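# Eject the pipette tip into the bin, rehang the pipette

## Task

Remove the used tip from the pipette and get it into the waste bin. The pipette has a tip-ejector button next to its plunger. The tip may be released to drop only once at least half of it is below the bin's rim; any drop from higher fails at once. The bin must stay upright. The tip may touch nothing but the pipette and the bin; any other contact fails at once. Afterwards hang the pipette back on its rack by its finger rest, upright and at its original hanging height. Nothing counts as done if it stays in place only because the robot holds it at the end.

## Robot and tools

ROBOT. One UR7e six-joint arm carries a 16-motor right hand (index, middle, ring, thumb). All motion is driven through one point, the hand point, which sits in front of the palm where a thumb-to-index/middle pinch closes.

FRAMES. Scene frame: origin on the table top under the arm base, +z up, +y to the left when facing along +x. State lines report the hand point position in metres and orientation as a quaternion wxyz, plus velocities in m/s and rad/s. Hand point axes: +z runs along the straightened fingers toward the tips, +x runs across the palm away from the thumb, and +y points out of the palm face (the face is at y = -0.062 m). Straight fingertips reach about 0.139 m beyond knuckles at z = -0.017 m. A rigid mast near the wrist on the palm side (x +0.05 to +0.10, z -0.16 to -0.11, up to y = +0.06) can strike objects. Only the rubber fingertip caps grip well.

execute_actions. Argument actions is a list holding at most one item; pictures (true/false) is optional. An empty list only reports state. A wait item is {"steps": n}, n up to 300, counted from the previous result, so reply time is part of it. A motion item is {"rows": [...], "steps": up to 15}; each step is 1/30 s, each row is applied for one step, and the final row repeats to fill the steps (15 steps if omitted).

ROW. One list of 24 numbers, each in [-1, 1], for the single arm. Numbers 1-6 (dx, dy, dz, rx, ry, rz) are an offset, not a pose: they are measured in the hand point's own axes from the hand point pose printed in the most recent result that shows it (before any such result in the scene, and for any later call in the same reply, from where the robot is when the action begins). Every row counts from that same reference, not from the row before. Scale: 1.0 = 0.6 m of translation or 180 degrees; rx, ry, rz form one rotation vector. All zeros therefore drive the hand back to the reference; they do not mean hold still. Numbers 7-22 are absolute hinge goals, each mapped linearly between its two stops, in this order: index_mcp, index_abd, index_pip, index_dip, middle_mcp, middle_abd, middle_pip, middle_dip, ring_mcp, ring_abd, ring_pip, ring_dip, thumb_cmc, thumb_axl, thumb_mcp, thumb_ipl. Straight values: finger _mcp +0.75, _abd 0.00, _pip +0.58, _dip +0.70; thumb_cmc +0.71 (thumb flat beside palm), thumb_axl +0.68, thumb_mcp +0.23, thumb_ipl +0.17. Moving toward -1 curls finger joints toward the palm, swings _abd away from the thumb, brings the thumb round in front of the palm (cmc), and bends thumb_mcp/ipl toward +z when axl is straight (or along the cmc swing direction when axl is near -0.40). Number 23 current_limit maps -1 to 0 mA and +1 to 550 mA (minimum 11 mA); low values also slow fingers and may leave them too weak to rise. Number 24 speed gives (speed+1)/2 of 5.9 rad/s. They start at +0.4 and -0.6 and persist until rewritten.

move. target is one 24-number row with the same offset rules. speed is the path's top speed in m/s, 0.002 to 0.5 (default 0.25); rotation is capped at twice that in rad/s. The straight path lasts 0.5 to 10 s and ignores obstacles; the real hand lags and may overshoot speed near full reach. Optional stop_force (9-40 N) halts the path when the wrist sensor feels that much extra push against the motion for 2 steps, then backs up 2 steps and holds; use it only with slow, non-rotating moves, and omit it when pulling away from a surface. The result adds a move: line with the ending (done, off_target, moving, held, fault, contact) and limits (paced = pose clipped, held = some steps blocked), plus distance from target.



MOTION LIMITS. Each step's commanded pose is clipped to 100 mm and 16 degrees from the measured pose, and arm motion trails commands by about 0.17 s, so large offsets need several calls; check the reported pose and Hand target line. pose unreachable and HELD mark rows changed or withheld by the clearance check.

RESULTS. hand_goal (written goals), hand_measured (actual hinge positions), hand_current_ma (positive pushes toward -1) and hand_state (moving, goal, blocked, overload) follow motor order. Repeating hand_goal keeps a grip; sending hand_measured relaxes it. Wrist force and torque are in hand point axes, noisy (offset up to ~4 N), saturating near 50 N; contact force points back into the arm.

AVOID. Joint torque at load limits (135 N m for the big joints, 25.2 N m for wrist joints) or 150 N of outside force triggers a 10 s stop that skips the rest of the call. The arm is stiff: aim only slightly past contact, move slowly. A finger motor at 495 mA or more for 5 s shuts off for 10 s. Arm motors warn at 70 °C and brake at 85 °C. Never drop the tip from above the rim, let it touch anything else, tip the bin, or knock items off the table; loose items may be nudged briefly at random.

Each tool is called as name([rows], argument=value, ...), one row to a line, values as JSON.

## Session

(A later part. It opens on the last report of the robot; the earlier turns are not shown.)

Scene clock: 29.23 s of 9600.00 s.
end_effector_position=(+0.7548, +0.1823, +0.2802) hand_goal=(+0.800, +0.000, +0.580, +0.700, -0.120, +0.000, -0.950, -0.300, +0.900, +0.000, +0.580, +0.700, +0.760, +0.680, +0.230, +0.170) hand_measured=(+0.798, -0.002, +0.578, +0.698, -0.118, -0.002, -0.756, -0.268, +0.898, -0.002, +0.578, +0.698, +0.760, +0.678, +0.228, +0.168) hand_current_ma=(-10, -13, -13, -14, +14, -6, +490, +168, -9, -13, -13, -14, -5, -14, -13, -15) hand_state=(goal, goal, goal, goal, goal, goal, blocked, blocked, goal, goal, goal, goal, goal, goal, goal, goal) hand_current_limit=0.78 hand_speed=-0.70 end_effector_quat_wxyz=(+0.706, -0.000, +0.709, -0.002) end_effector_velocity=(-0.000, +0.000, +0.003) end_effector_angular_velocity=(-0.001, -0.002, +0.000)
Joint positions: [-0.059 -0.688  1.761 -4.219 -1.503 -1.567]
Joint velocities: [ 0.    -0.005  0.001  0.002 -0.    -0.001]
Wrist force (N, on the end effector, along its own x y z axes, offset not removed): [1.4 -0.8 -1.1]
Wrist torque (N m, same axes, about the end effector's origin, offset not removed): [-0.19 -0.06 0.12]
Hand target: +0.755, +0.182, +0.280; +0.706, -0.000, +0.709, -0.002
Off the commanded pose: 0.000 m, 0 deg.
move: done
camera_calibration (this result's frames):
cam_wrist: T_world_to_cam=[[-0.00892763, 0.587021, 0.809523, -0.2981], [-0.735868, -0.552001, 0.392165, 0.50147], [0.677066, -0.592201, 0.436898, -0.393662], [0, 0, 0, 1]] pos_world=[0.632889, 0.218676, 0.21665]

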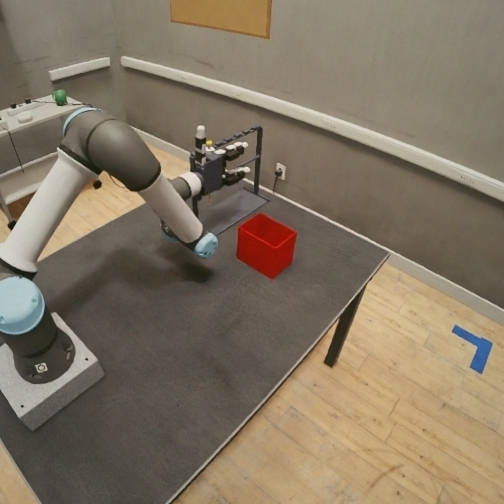

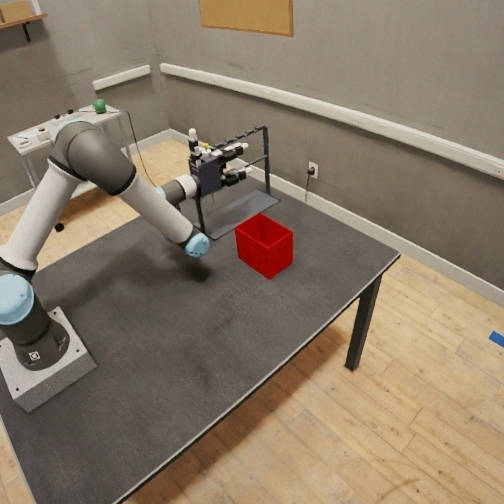

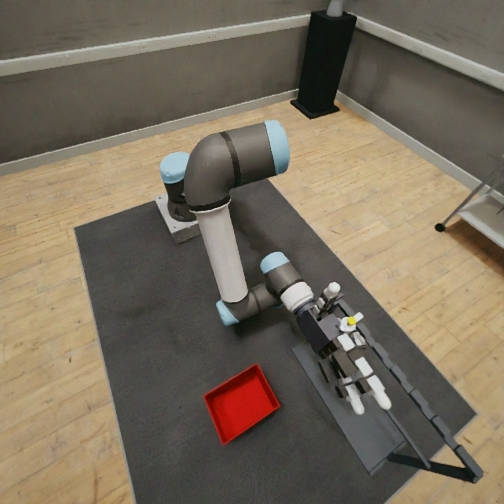

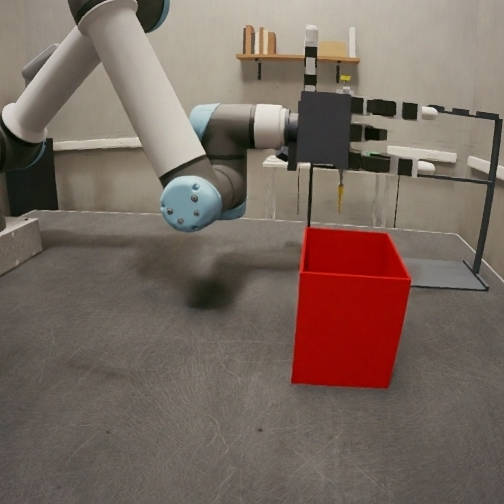

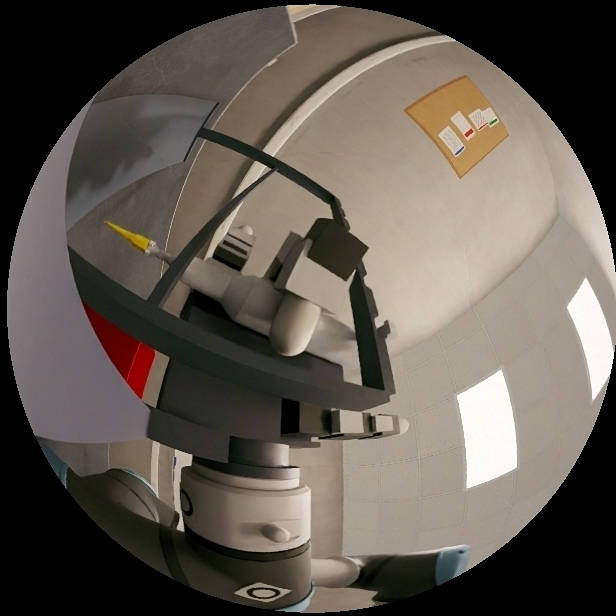

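Retreat far enough that the index can sweep clear of the rack.

move(target=[0,-0.16,0,0,0,0,0.8,0,0.58,0.7,-0.12,0,-0.95,-0.3,0.9,0,0.58,0.7,0.76,0.68,0.23,0.17,0.78,-0.7], speed=0.04)

move(target=[-0.12,-0.05,0,0,0,0,-0.09,-0.06,-0.6,-0.1,-0.12,0,-0.95,-0.3,0.9,0,0.58,0.7,0.76,0.68,0.23,0.17,0.78,-0.7], speed=0.08)

move(target=[0,-0.235,0.02,0,0,0,-0.1,0,-0.95,-0.27,-0.12,0,-0.95,-0.3,0.9,0,0.58,0.7,0.76,0.68,0.23,0.17,0.78,-0.7], speed=0.1)

Scene clock: 35.87 s of 9600.00 s.
end_effector_position=(+0.7547, +0.0865, +0.2803) hand_goal=(+0.800, +0.000, +0.580, +0.700, -0.120, +0.000, -0.950, -0.300, +0.900, +0.000, +0.580, +0.700, +0.760, +0.680, +0.230, +0.170) hand_measured=(+0.798, -0.002, +0.578, +0.698, -0.118, -0.002, -0.756, -0.268, +0.898, -0.002, +0.578, +0.698, +0.760, +0.678, +0.228, +0.168) hand_current_ma=(-10, -13, -13, -14, +14, -6, +489, +168, -9, -13, -13, -14, -5, -14, -13, -15) hand_state=(goal, goal, goal, goal, goal, goal, blocked, blocked, goal, goal, goal, goal, goal, goal, goal, goal) hand_current_limit=0.78 hand_speed=-0.70 end_effector_quat_wxyz=(+0.706, -0.000, +0.709, -0.002) end_effector_velocity=(-0.000, -0.003, +0.000) end_effector_angular_velocity=(+0.001, -0.001, -0.000)
Joint positions: [-0.245 -0.697  1.79  -4.239 -1.318 -1.567]
Joint velocities: [-0.006  0.     0.    -0.001  0.006  0.001]
Wrist force (N, on the end effector, along its own x y z axes, offset not removed): [-0.8 -1.4 -2.2]
Wrist torque (N m, same axes, about the end effector's origin, offset not removed): [-0.09 0.22 -0.20]
Hand target: +0.755, +0.086, +0.280; +0.706, -0.000, +0.709, -0.002
Off the commanded pose: 0.000 m, 0 deg.
After step 90, 0.87 s passed at rest.
move: done
camera_calibration (this result's frames):
cam_wrist: T_world_to_cam=[[-0.00890244, 0.587287, 0.80933, -0.241953], [-0.73587, -0.551859, 0.39236, 0.448397], [0.677064, -0.592069, 0.43708, -0.450418], [0, 0, 0, 1]] pos_world=[0.632769, 0.122869, 0.216755]

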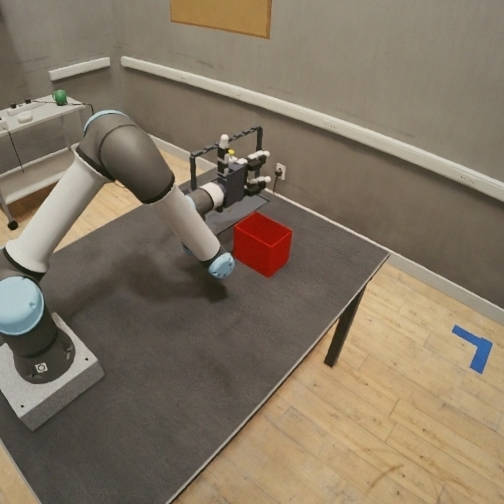

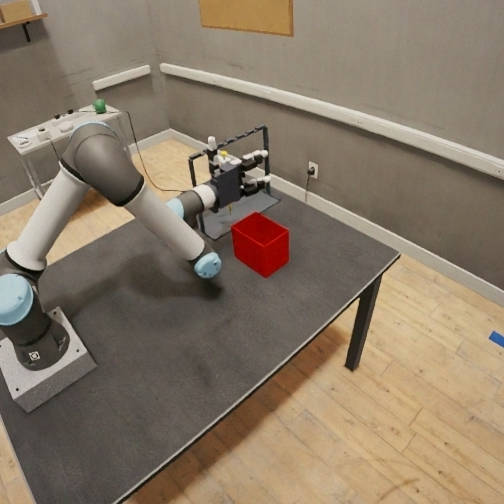

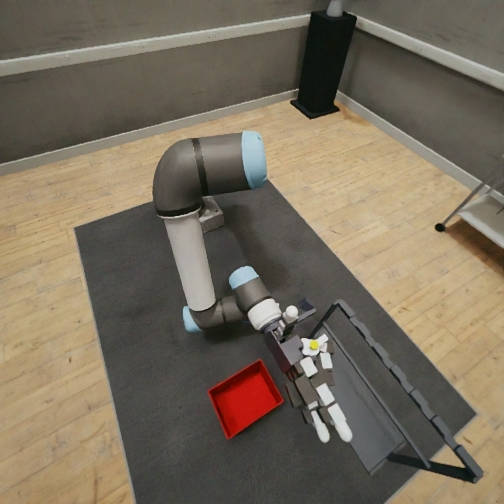

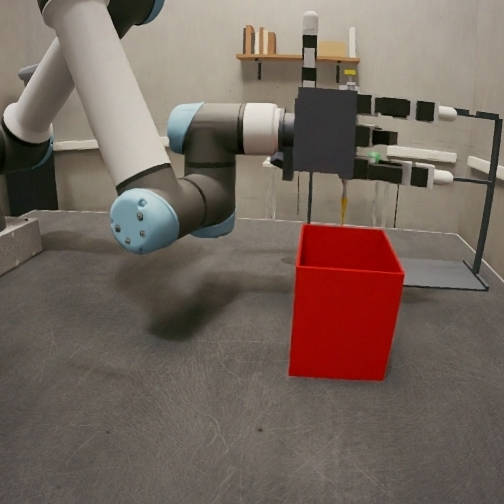

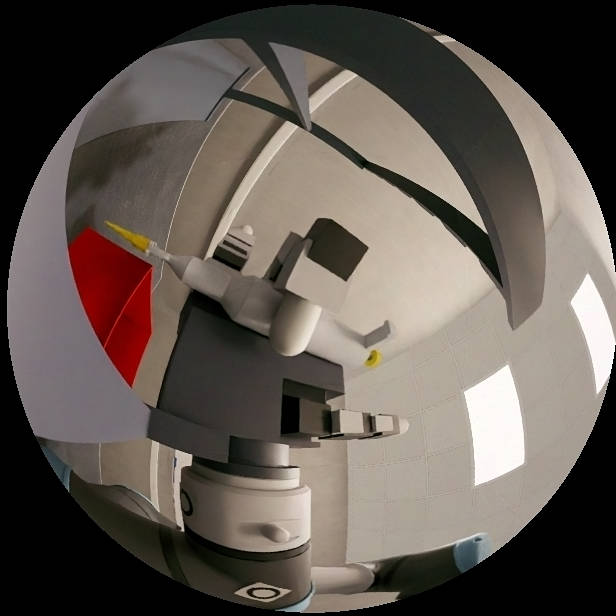

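Scene clock: 37.73 s of 9600.00 s.
end_effector_position=(+0.7551, +0.0566, +0.3524) hand_goal=(-0.090, -0.060, -0.600, -0.100, -0.120, +0.000, -0.950, -0.300, +0.900, +0.000, +0.580, +0.700, +0.760, +0.680, +0.230, +0.170) hand_measured=(-0.088, -0.062, -0.598, -0.098, -0.118, -0.002, -0.756, -0.268, +0.898, -0.002, +0.578, +0.698, +0.760, +0.678, +0.228, +0.168) hand_current_ma=(+14, -12, +16, +14, +14, -6, +489, +168, -9, -13, -13, -14, -5, -14, -13, -15) hand_state=(goal, goal, goal, goal, goal, goal, blocked, blocked, goal, goal, goal, goal, goal, goal, goal, goal) hand_current_limit=0.78 hand_speed=-0.70 end_effector_quat_wxyz=(+0.706, -0.000, +0.709, -0.002) end_effector_velocity=(+0.000, +0.000, +0.000) end_effector_angular_velocity=(+0.000, -0.000, +0.000)
Joint positions: [-0.302 -0.845  1.805 -4.106 -1.26  -1.566]
Joint velocities: [ 0.  0. -0.  0.  0.  0.]
Wrist force (N, on the end effector, along its own x y z axes, offset not removed): [-1.5 -0.7 -1.2]
Wrist torque (N m, same axes, about the end effector's origin, offset not removed): [-0.02 0.20 -0.24]
Hand target: +0.755, +0.057, +0.352; +0.706, -0.000, +0.709, -0.002
Off the commanded pose: 0.000 m, 0 deg.
move: done
camera_calibration (this result's frames):
cam_wrist: T_world_to_cam=[[-0.0088682, 0.587362, 0.809276, -0.282736], [-0.735854, -0.551823, 0.392442, 0.403851], [0.677083, -0.592028, 0.437106, -0.499919], [0, 0, 0, 1]] pos_world=[0.633154, 0.0929561, 0.288841]

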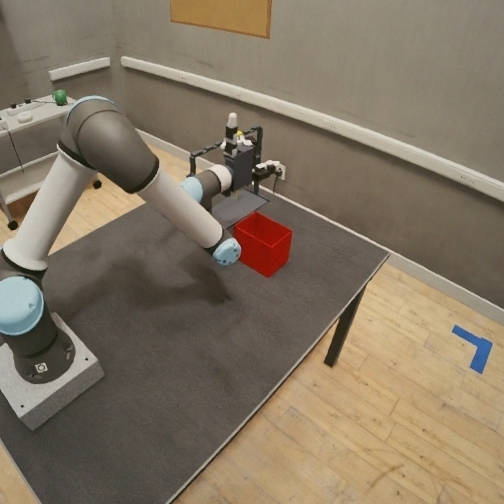

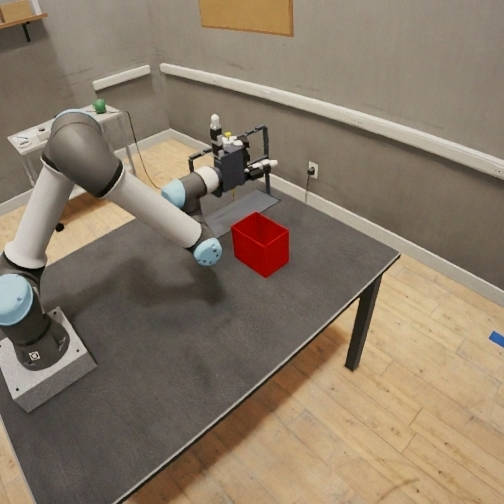

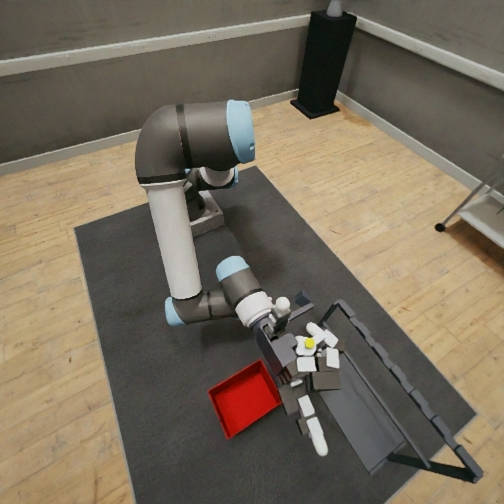

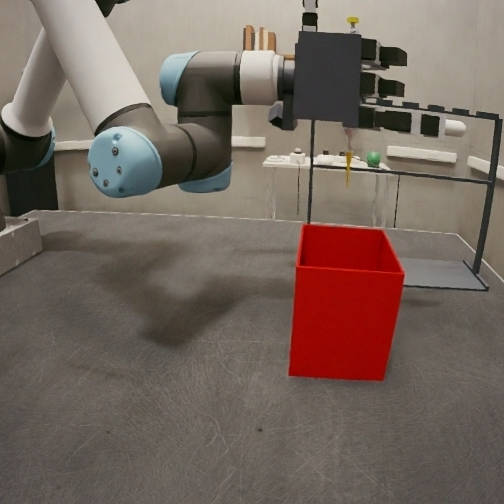

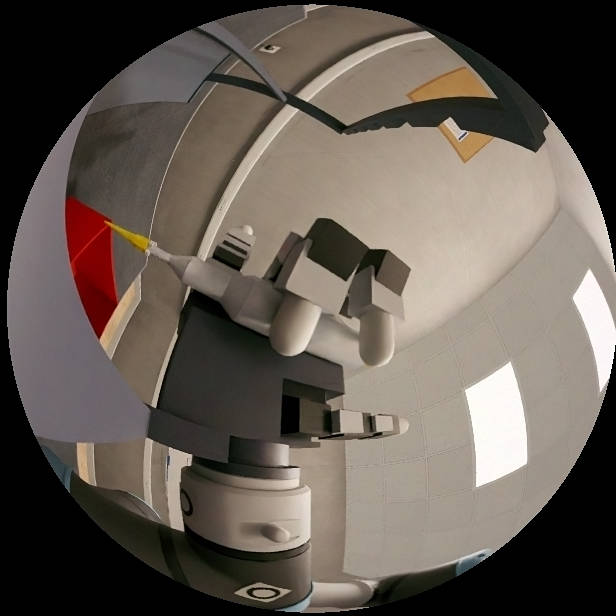

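Scene clock: 39.63 s of 9600.00 s.
end_effector_position=(+0.7669, -0.0842, +0.3524) hand_goal=(-0.100, +0.000, -0.950, -0.270, -0.120, +0.000, -0.950, -0.300, +0.900, +0.000, +0.580, +0.700, +0.760, +0.680, +0.230, +0.170) hand_measured=(-0.094, -0.006, -0.778, -0.250, -0.118, -0.002, -0.760, -0.266, +0.898, -0.002, +0.578, +0.698, +0.760, +0.678, +0.228, +0.168) hand_current_ma=(+31, -31, +489, +115, +14, -6, +489, +182, -9, -13, -13, -14, -4, -14, -13, -15) hand_state=(goal, goal, blocked, goal, goal, goal, blocked, blocked, goal, goal, goal, goal, goal, goal, goal, goal) hand_current_limit=0.78 hand_speed=-0.70 end_effector_quat_wxyz=(+0.705, -0.000, +0.709, -0.002) end_effector_velocity=(+0.000, -0.003, -0.000) end_effector_angular_velocity=(+0.000, +0.001, -0.000)
Joint positions: [-0.537 -0.788  1.681 -4.039 -1.025 -1.566]
Joint velocities: [-0.004  0.002 -0.004  0.003  0.004  0.   ]
Wrist force (N, on the end effector, along its own x y z axes, offset not removed): [-1.1 -1.6 -2.4]
Wrist torque (N m, same axes, about the end effector's origin, offset not removed): [0.02 0.16 -0.28]
Hand target: +0.767, -0.084, +0.352; +0.705, -0.000, +0.709, -0.002
Off the commanded pose: 0.000 m, 0 deg.
move: done
camera_calibration (this result's frames):
cam_wrist: T_world_to_cam=[[-0.00870999, 0.587659, 0.809062, -0.199997], [-0.735804, -0.551655, 0.392771, 0.334612], [0.677138, -0.59189, 0.437207, -0.591338], [0, 0, 0, 1]] pos_world=[0.644885, -0.0478872, 0.288921]

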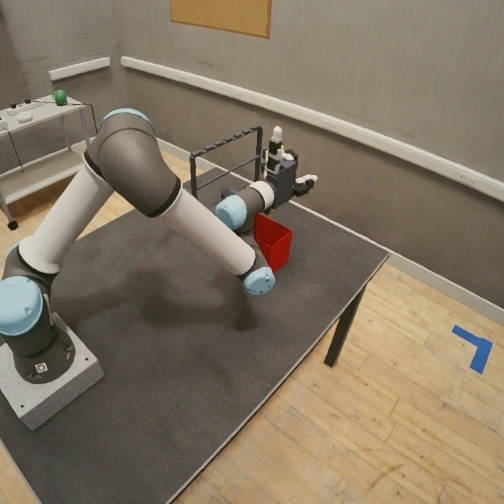

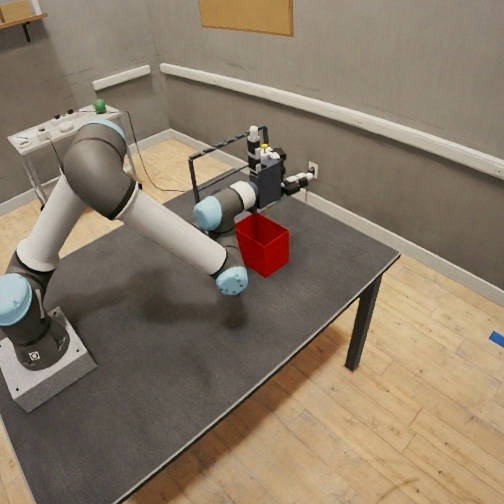

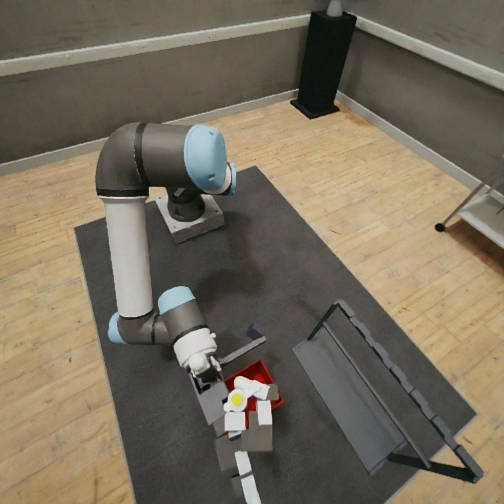

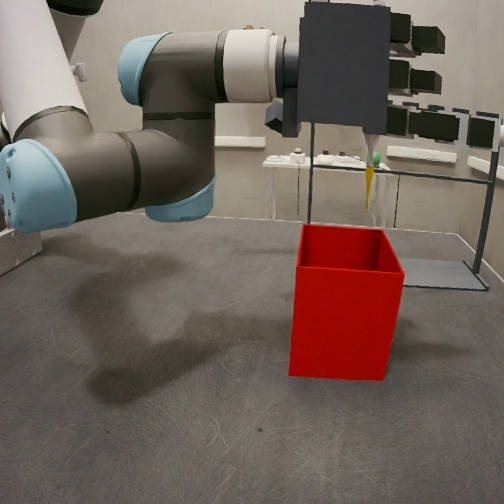

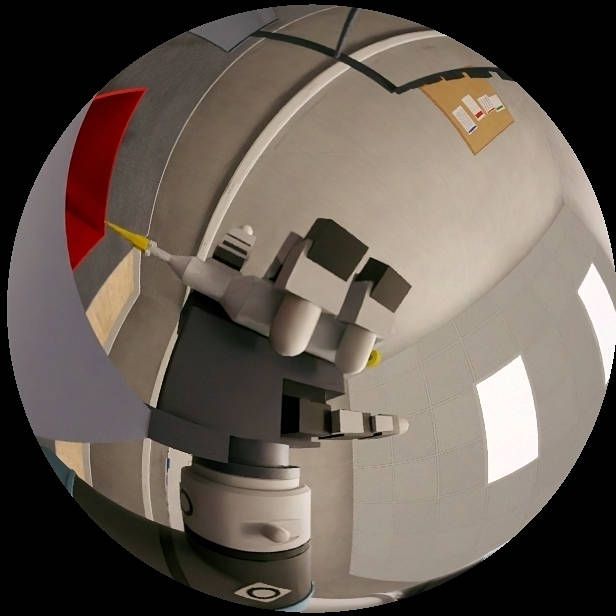

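move(target=[0.172,0.025,-0.03,0,0,0,-0.1,0,-0.95,-0.27,-0.12,0,-0.95,-0.3,0.9,0,0.58,0.7,0.76,0.68,-0.3,0.04,0.78,-0.7], speed=0.06)

zoom_image(camera="cam_high", region=[170,320,300,450])

Scene clock: 44.47 s of 9600.00 s.
end_effector_position=(+0.7483, -0.0694, +0.2494) hand_goal=(-0.100, +0.000, -0.950, -0.270, -0.120, +0.000, -0.950, -0.300, +0.900, +0.000, +0.580, +0.700, +0.760, +0.680, -0.300, +0.040) hand_measured=(-0.094, -0.006, -0.778, -0.250, -0.118, -0.002, -0.760, -0.266, +0.898, -0.004, +0.578, +0.698, +0.760, +0.678, -0.302, +0.040) hand_current_ma=(+31, -31, +490, +115, +14, -6, +490, +182, -9, -13, -13, -14, -4, -12, -16, +4) hand_state=(goal, goal, blocked, goal, goal, goal, blocked, blocked, goal, goal, goal, goal, goal, goal, goal, goal) hand_current_limit=0.78 hand_speed=-0.70 end_effector_quat_wxyz=(+0.705, -0.000, +0.709, -0.002) end_effector_velocity=(-0.000, -0.000, -0.001) end_effector_angular_velocity=(-0.001, -0.002, -0.001)
Joint positions: [-0.529 -0.611  1.718 -4.254 -1.033 -1.566]
Joint velocities: [-0.     0.004 -0.001 -0.005 -0.001  0.001]
Wrist force (N, on the end effector, along its own x y z axes, offset not removed): [1.5 -0.4 -2.4]
Wrist torque (N m, same axes, about the end effector's origin, offset not removed): [-0.08 -0.14 -0.06]
Hand target: +0.748, -0.069, +0.249; +0.705, -0.000, +0.709, -0.002
Off the commanded pose: 0.000 m, 0 deg.
move: done
camera_calibration (this result's frames):
cam_wrist: T_world_to_cam=[[-0.0086597, 0.587689, 0.809041, -0.12556], [-0.735777, -0.551643, 0.392839, 0.369568], [0.677168, -0.591872, 0.437185, -0.52495], [0, 0, 0, 1]] pos_world=[0.626312, -0.0330433, 0.185903]

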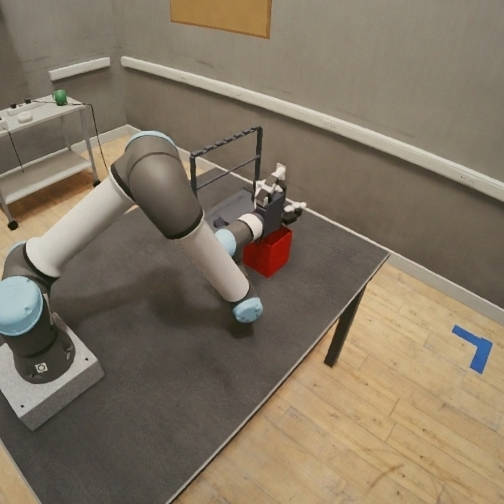

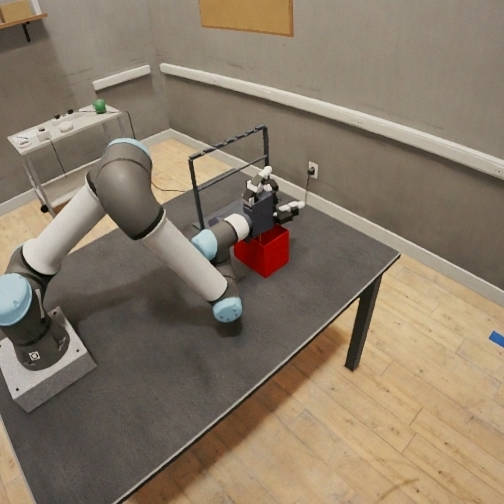

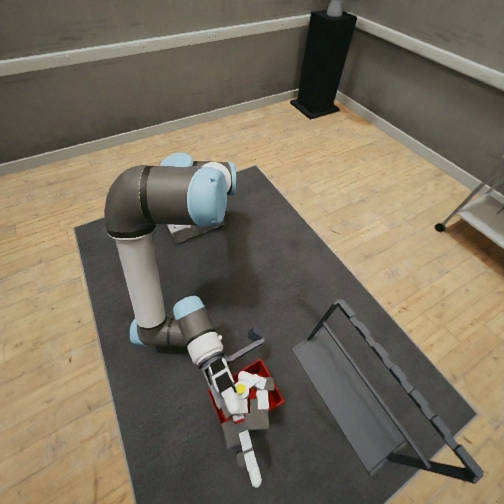

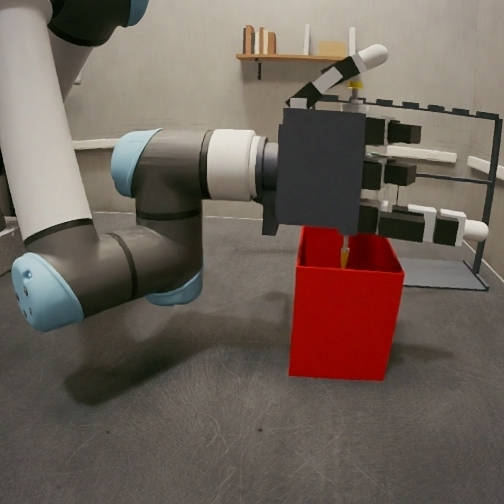

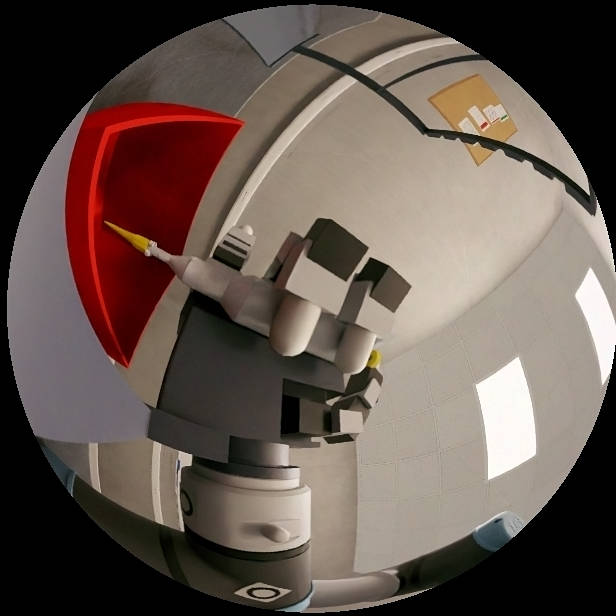

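Region (170, 320, 300, 450) of cam_high's 504x504 image, scaled by 3.877, with more detail than that image has.

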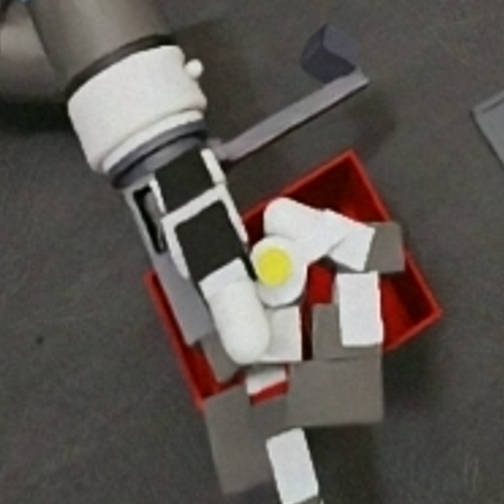

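move(target=[0,0,0,0,0,0,-0.1,0,-0.95,-0.27,-0.12,0,-0.95,-0.3,0.9,0,0.58,0.7,0.76,0.68,-0.58,0.04,0.78,-0.7])

move(target=[0,0,0,0,0,0,-0.1,0,-0.95,-0.27,-0.12,0,-0.95,-0.3,0.9,0,0.58,0.7,0.74,0.68,-0.66,-0.3,0.78,-0.7])

zoom_image(camera="cam_low", region=[270,30,430,190])

Scene clock: 47.73 s of 9600.00 s.
end_effector_position=(+0.7483, -0.0694, +0.2493) hand_goal=(-0.100, +0.000, -0.950, -0.270, -0.120, +0.000, -0.950, -0.300, +0.900, +0.000, +0.580, +0.700, +0.760, +0.680, -0.580, +0.040) hand_measured=(-0.094, -0.006, -0.778, -0.250, -0.118, -0.002, -0.760, -0.266, +0.898, -0.004, +0.578, +0.698, +0.760, +0.678, -0.558, +0.040) hand_current_ma=(+31, -31, +489, +115, +14, -6, +490, +183, -9, -13, -13, -14, -2, -11, +166, +4) hand_state=(goal, goal, blocked, goal, goal, goal, blocked, blocked, goal, goal, goal, goal, goal, goal, blocked, goal) hand_current_limit=0.78 hand_speed=-0.70 end_effector_quat_wxyz=(+0.705, -0.000, +0.709, -0.002) end_effector_velocity=(-0.000, -0.000, +0.001) end_effector_angular_velocity=(-0.000, -0.001, -0.001)
Joint positions: [-0.529 -0.611  1.718 -4.254 -1.033 -1.566]
Joint velocities: [-0.001 -0.001  0.    -0.001 -0.     0.001]
Wrist force (N, on the end effector, along its own x y z axes, offset not removed): [2.5 -1.6 -1.4]
Wrist torque (N m, same axes, about the end effector's origin, offset not removed): [-0.22 -0.27 0.05]
Hand target: +0.748, -0.069, +0.249; +0.705, -0.000, +0.709, -0.002
Off the commanded pose: 0.000 m, 0 deg.
move: done
camera_calibration (this result's frames):
cam_wrist: T_world_to_cam=[[-0.00861777, 0.587593, 0.80911, -0.125561], [-0.735761, -0.551686, 0.39281, 0.369595], [0.677187, -0.591926, 0.437082, -0.524927], [0, 0, 0, 1]] pos_world=[0.626325, -0.0330394, 0.185849]

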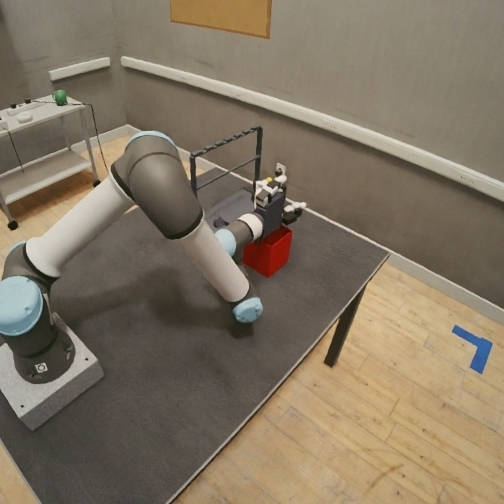

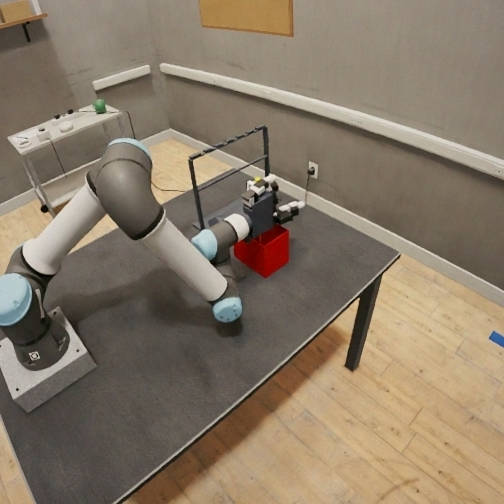

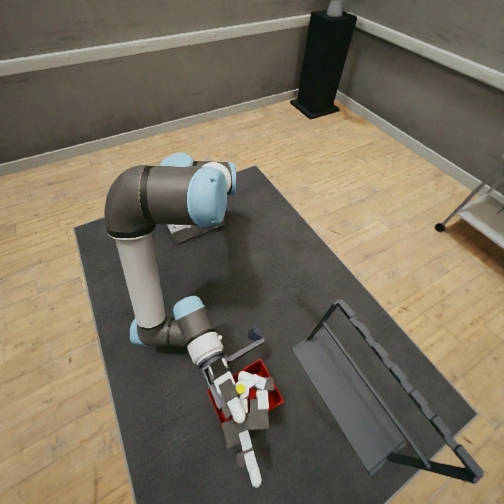

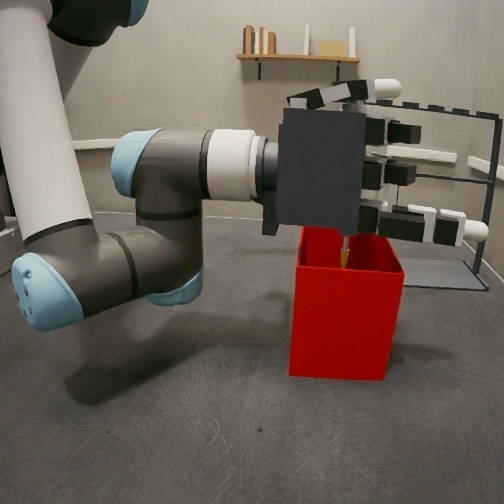

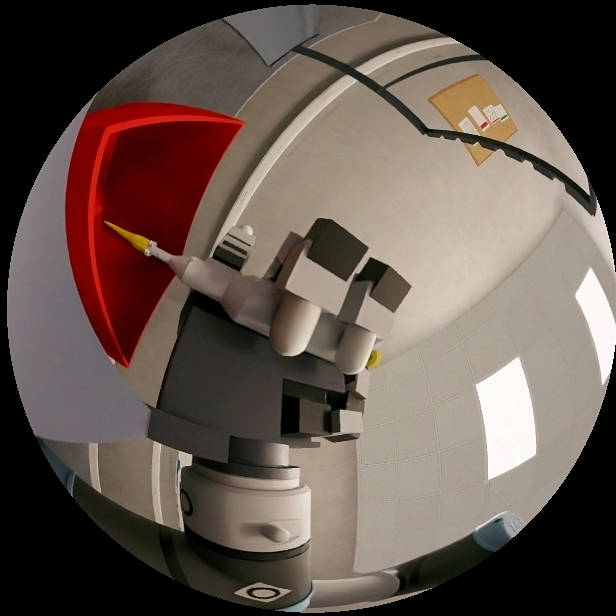

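Scene clock: 48.27 s of 9600.00 s.
end_effector_position=(+0.7483, -0.0694, +0.2494) hand_goal=(-0.100, +0.000, -0.950, -0.270, -0.120, +0.000, -0.950, -0.300, +0.900, +0.000, +0.580, +0.700, +0.740, +0.680, -0.660, -0.300) hand_measured=(-0.092, -0.002, -0.778, -0.250, -0.114, +0.002, -0.760, -0.266, +0.898, -0.004, +0.578, +0.698, +0.752, +0.684, -0.600, -0.050) hand_current_ma=(+41, -10, +490, +116, +36, +8, +490, +183, -9, -13, -13, -14, +64, +22, +459, +490) hand_state=(goal, goal, blocked, goal, goal, goal, blocked, blocked, goal, goal, goal, goal, goal, goal, blocked, blocked) hand_current_limit=0.78 hand_speed=-0.70 end_effector_quat_wxyz=(+0.705, -0.000, +0.709, -0.002) end_effector_velocity=(-0.000, +0.000, +0.001) end_effector_angular_velocity=(-0.002, -0.002, +0.000)
Joint positions: [-0.529 -0.611  1.718 -4.254 -1.033 -1.566]
Joint velocities: [ 0.    -0.001 -0.    -0.001 -0.    -0.   ]
Wrist force (N, on the end effector, along its own x y z axes, offset not removed): [0.1 -1.1 0.7]
Wrist torque (N m, same axes, about the end effector's origin, offset not removed): [-0.30 0.01 -0.11]
Hand target: +0.748, -0.069, +0.249; +0.705, -0.000, +0.709, -0.002
Off the commanded pose: 0.000 m, 0 deg.
move: done
camera_calibration (this result's frames):
cam_wrist: T_world_to_cam=[[-0.00863386, 0.587603, 0.809103, -0.125563], [-0.735768, -0.551681, 0.392802, 0.369595], [0.677178, -0.591921, 0.437103, -0.524935], [0, 0, 0, 1]] pos_world=[0.626327, -0.0330403, 0.185866]

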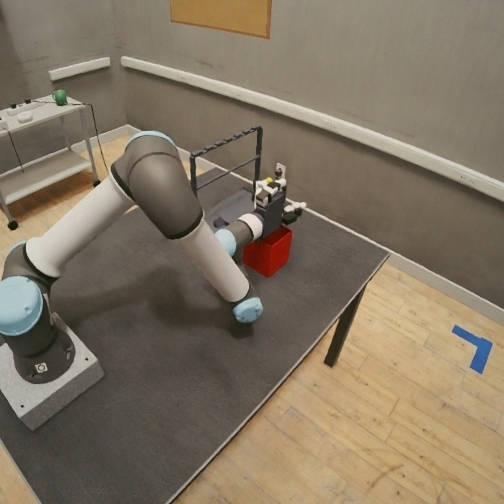

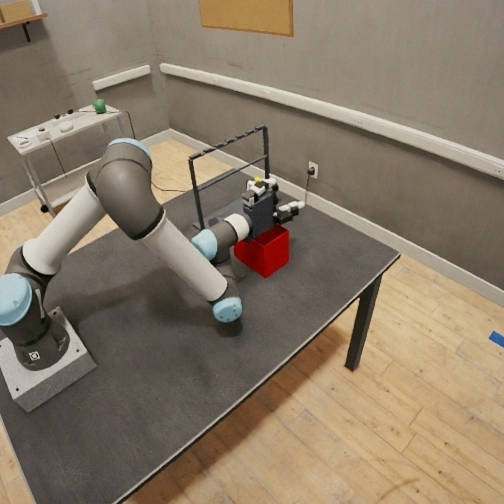

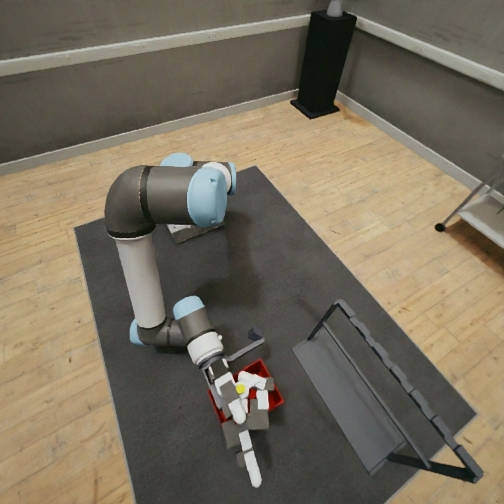

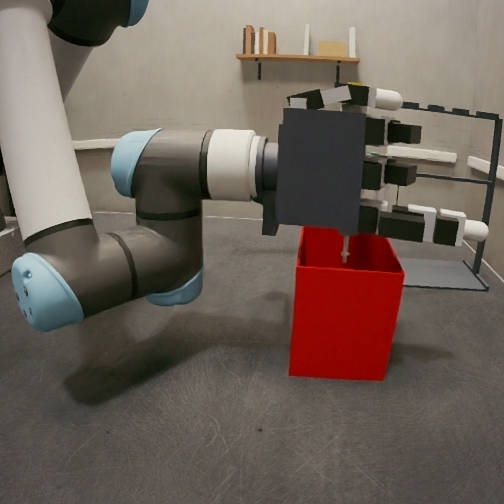

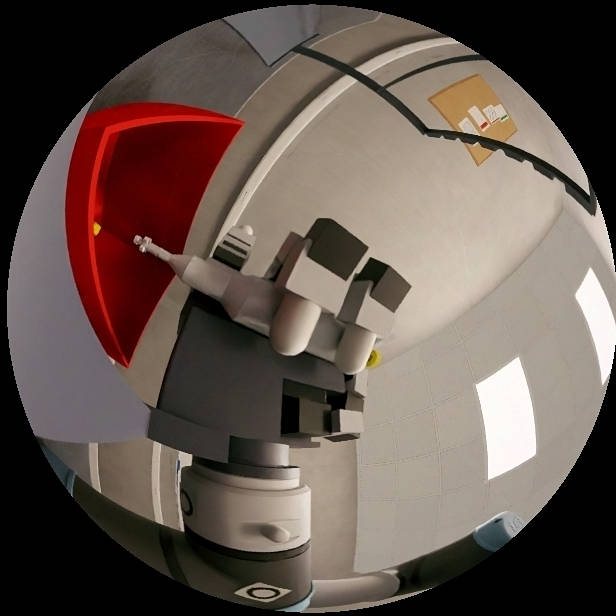

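Region (270, 30, 430, 190) of cam_low's 504x504 image, scaled by 3.150, with more detail than that image has.

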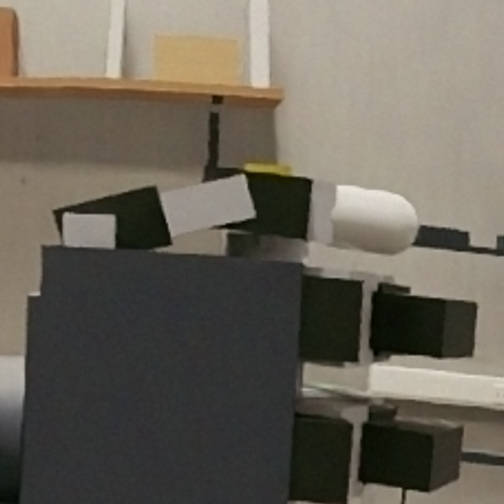

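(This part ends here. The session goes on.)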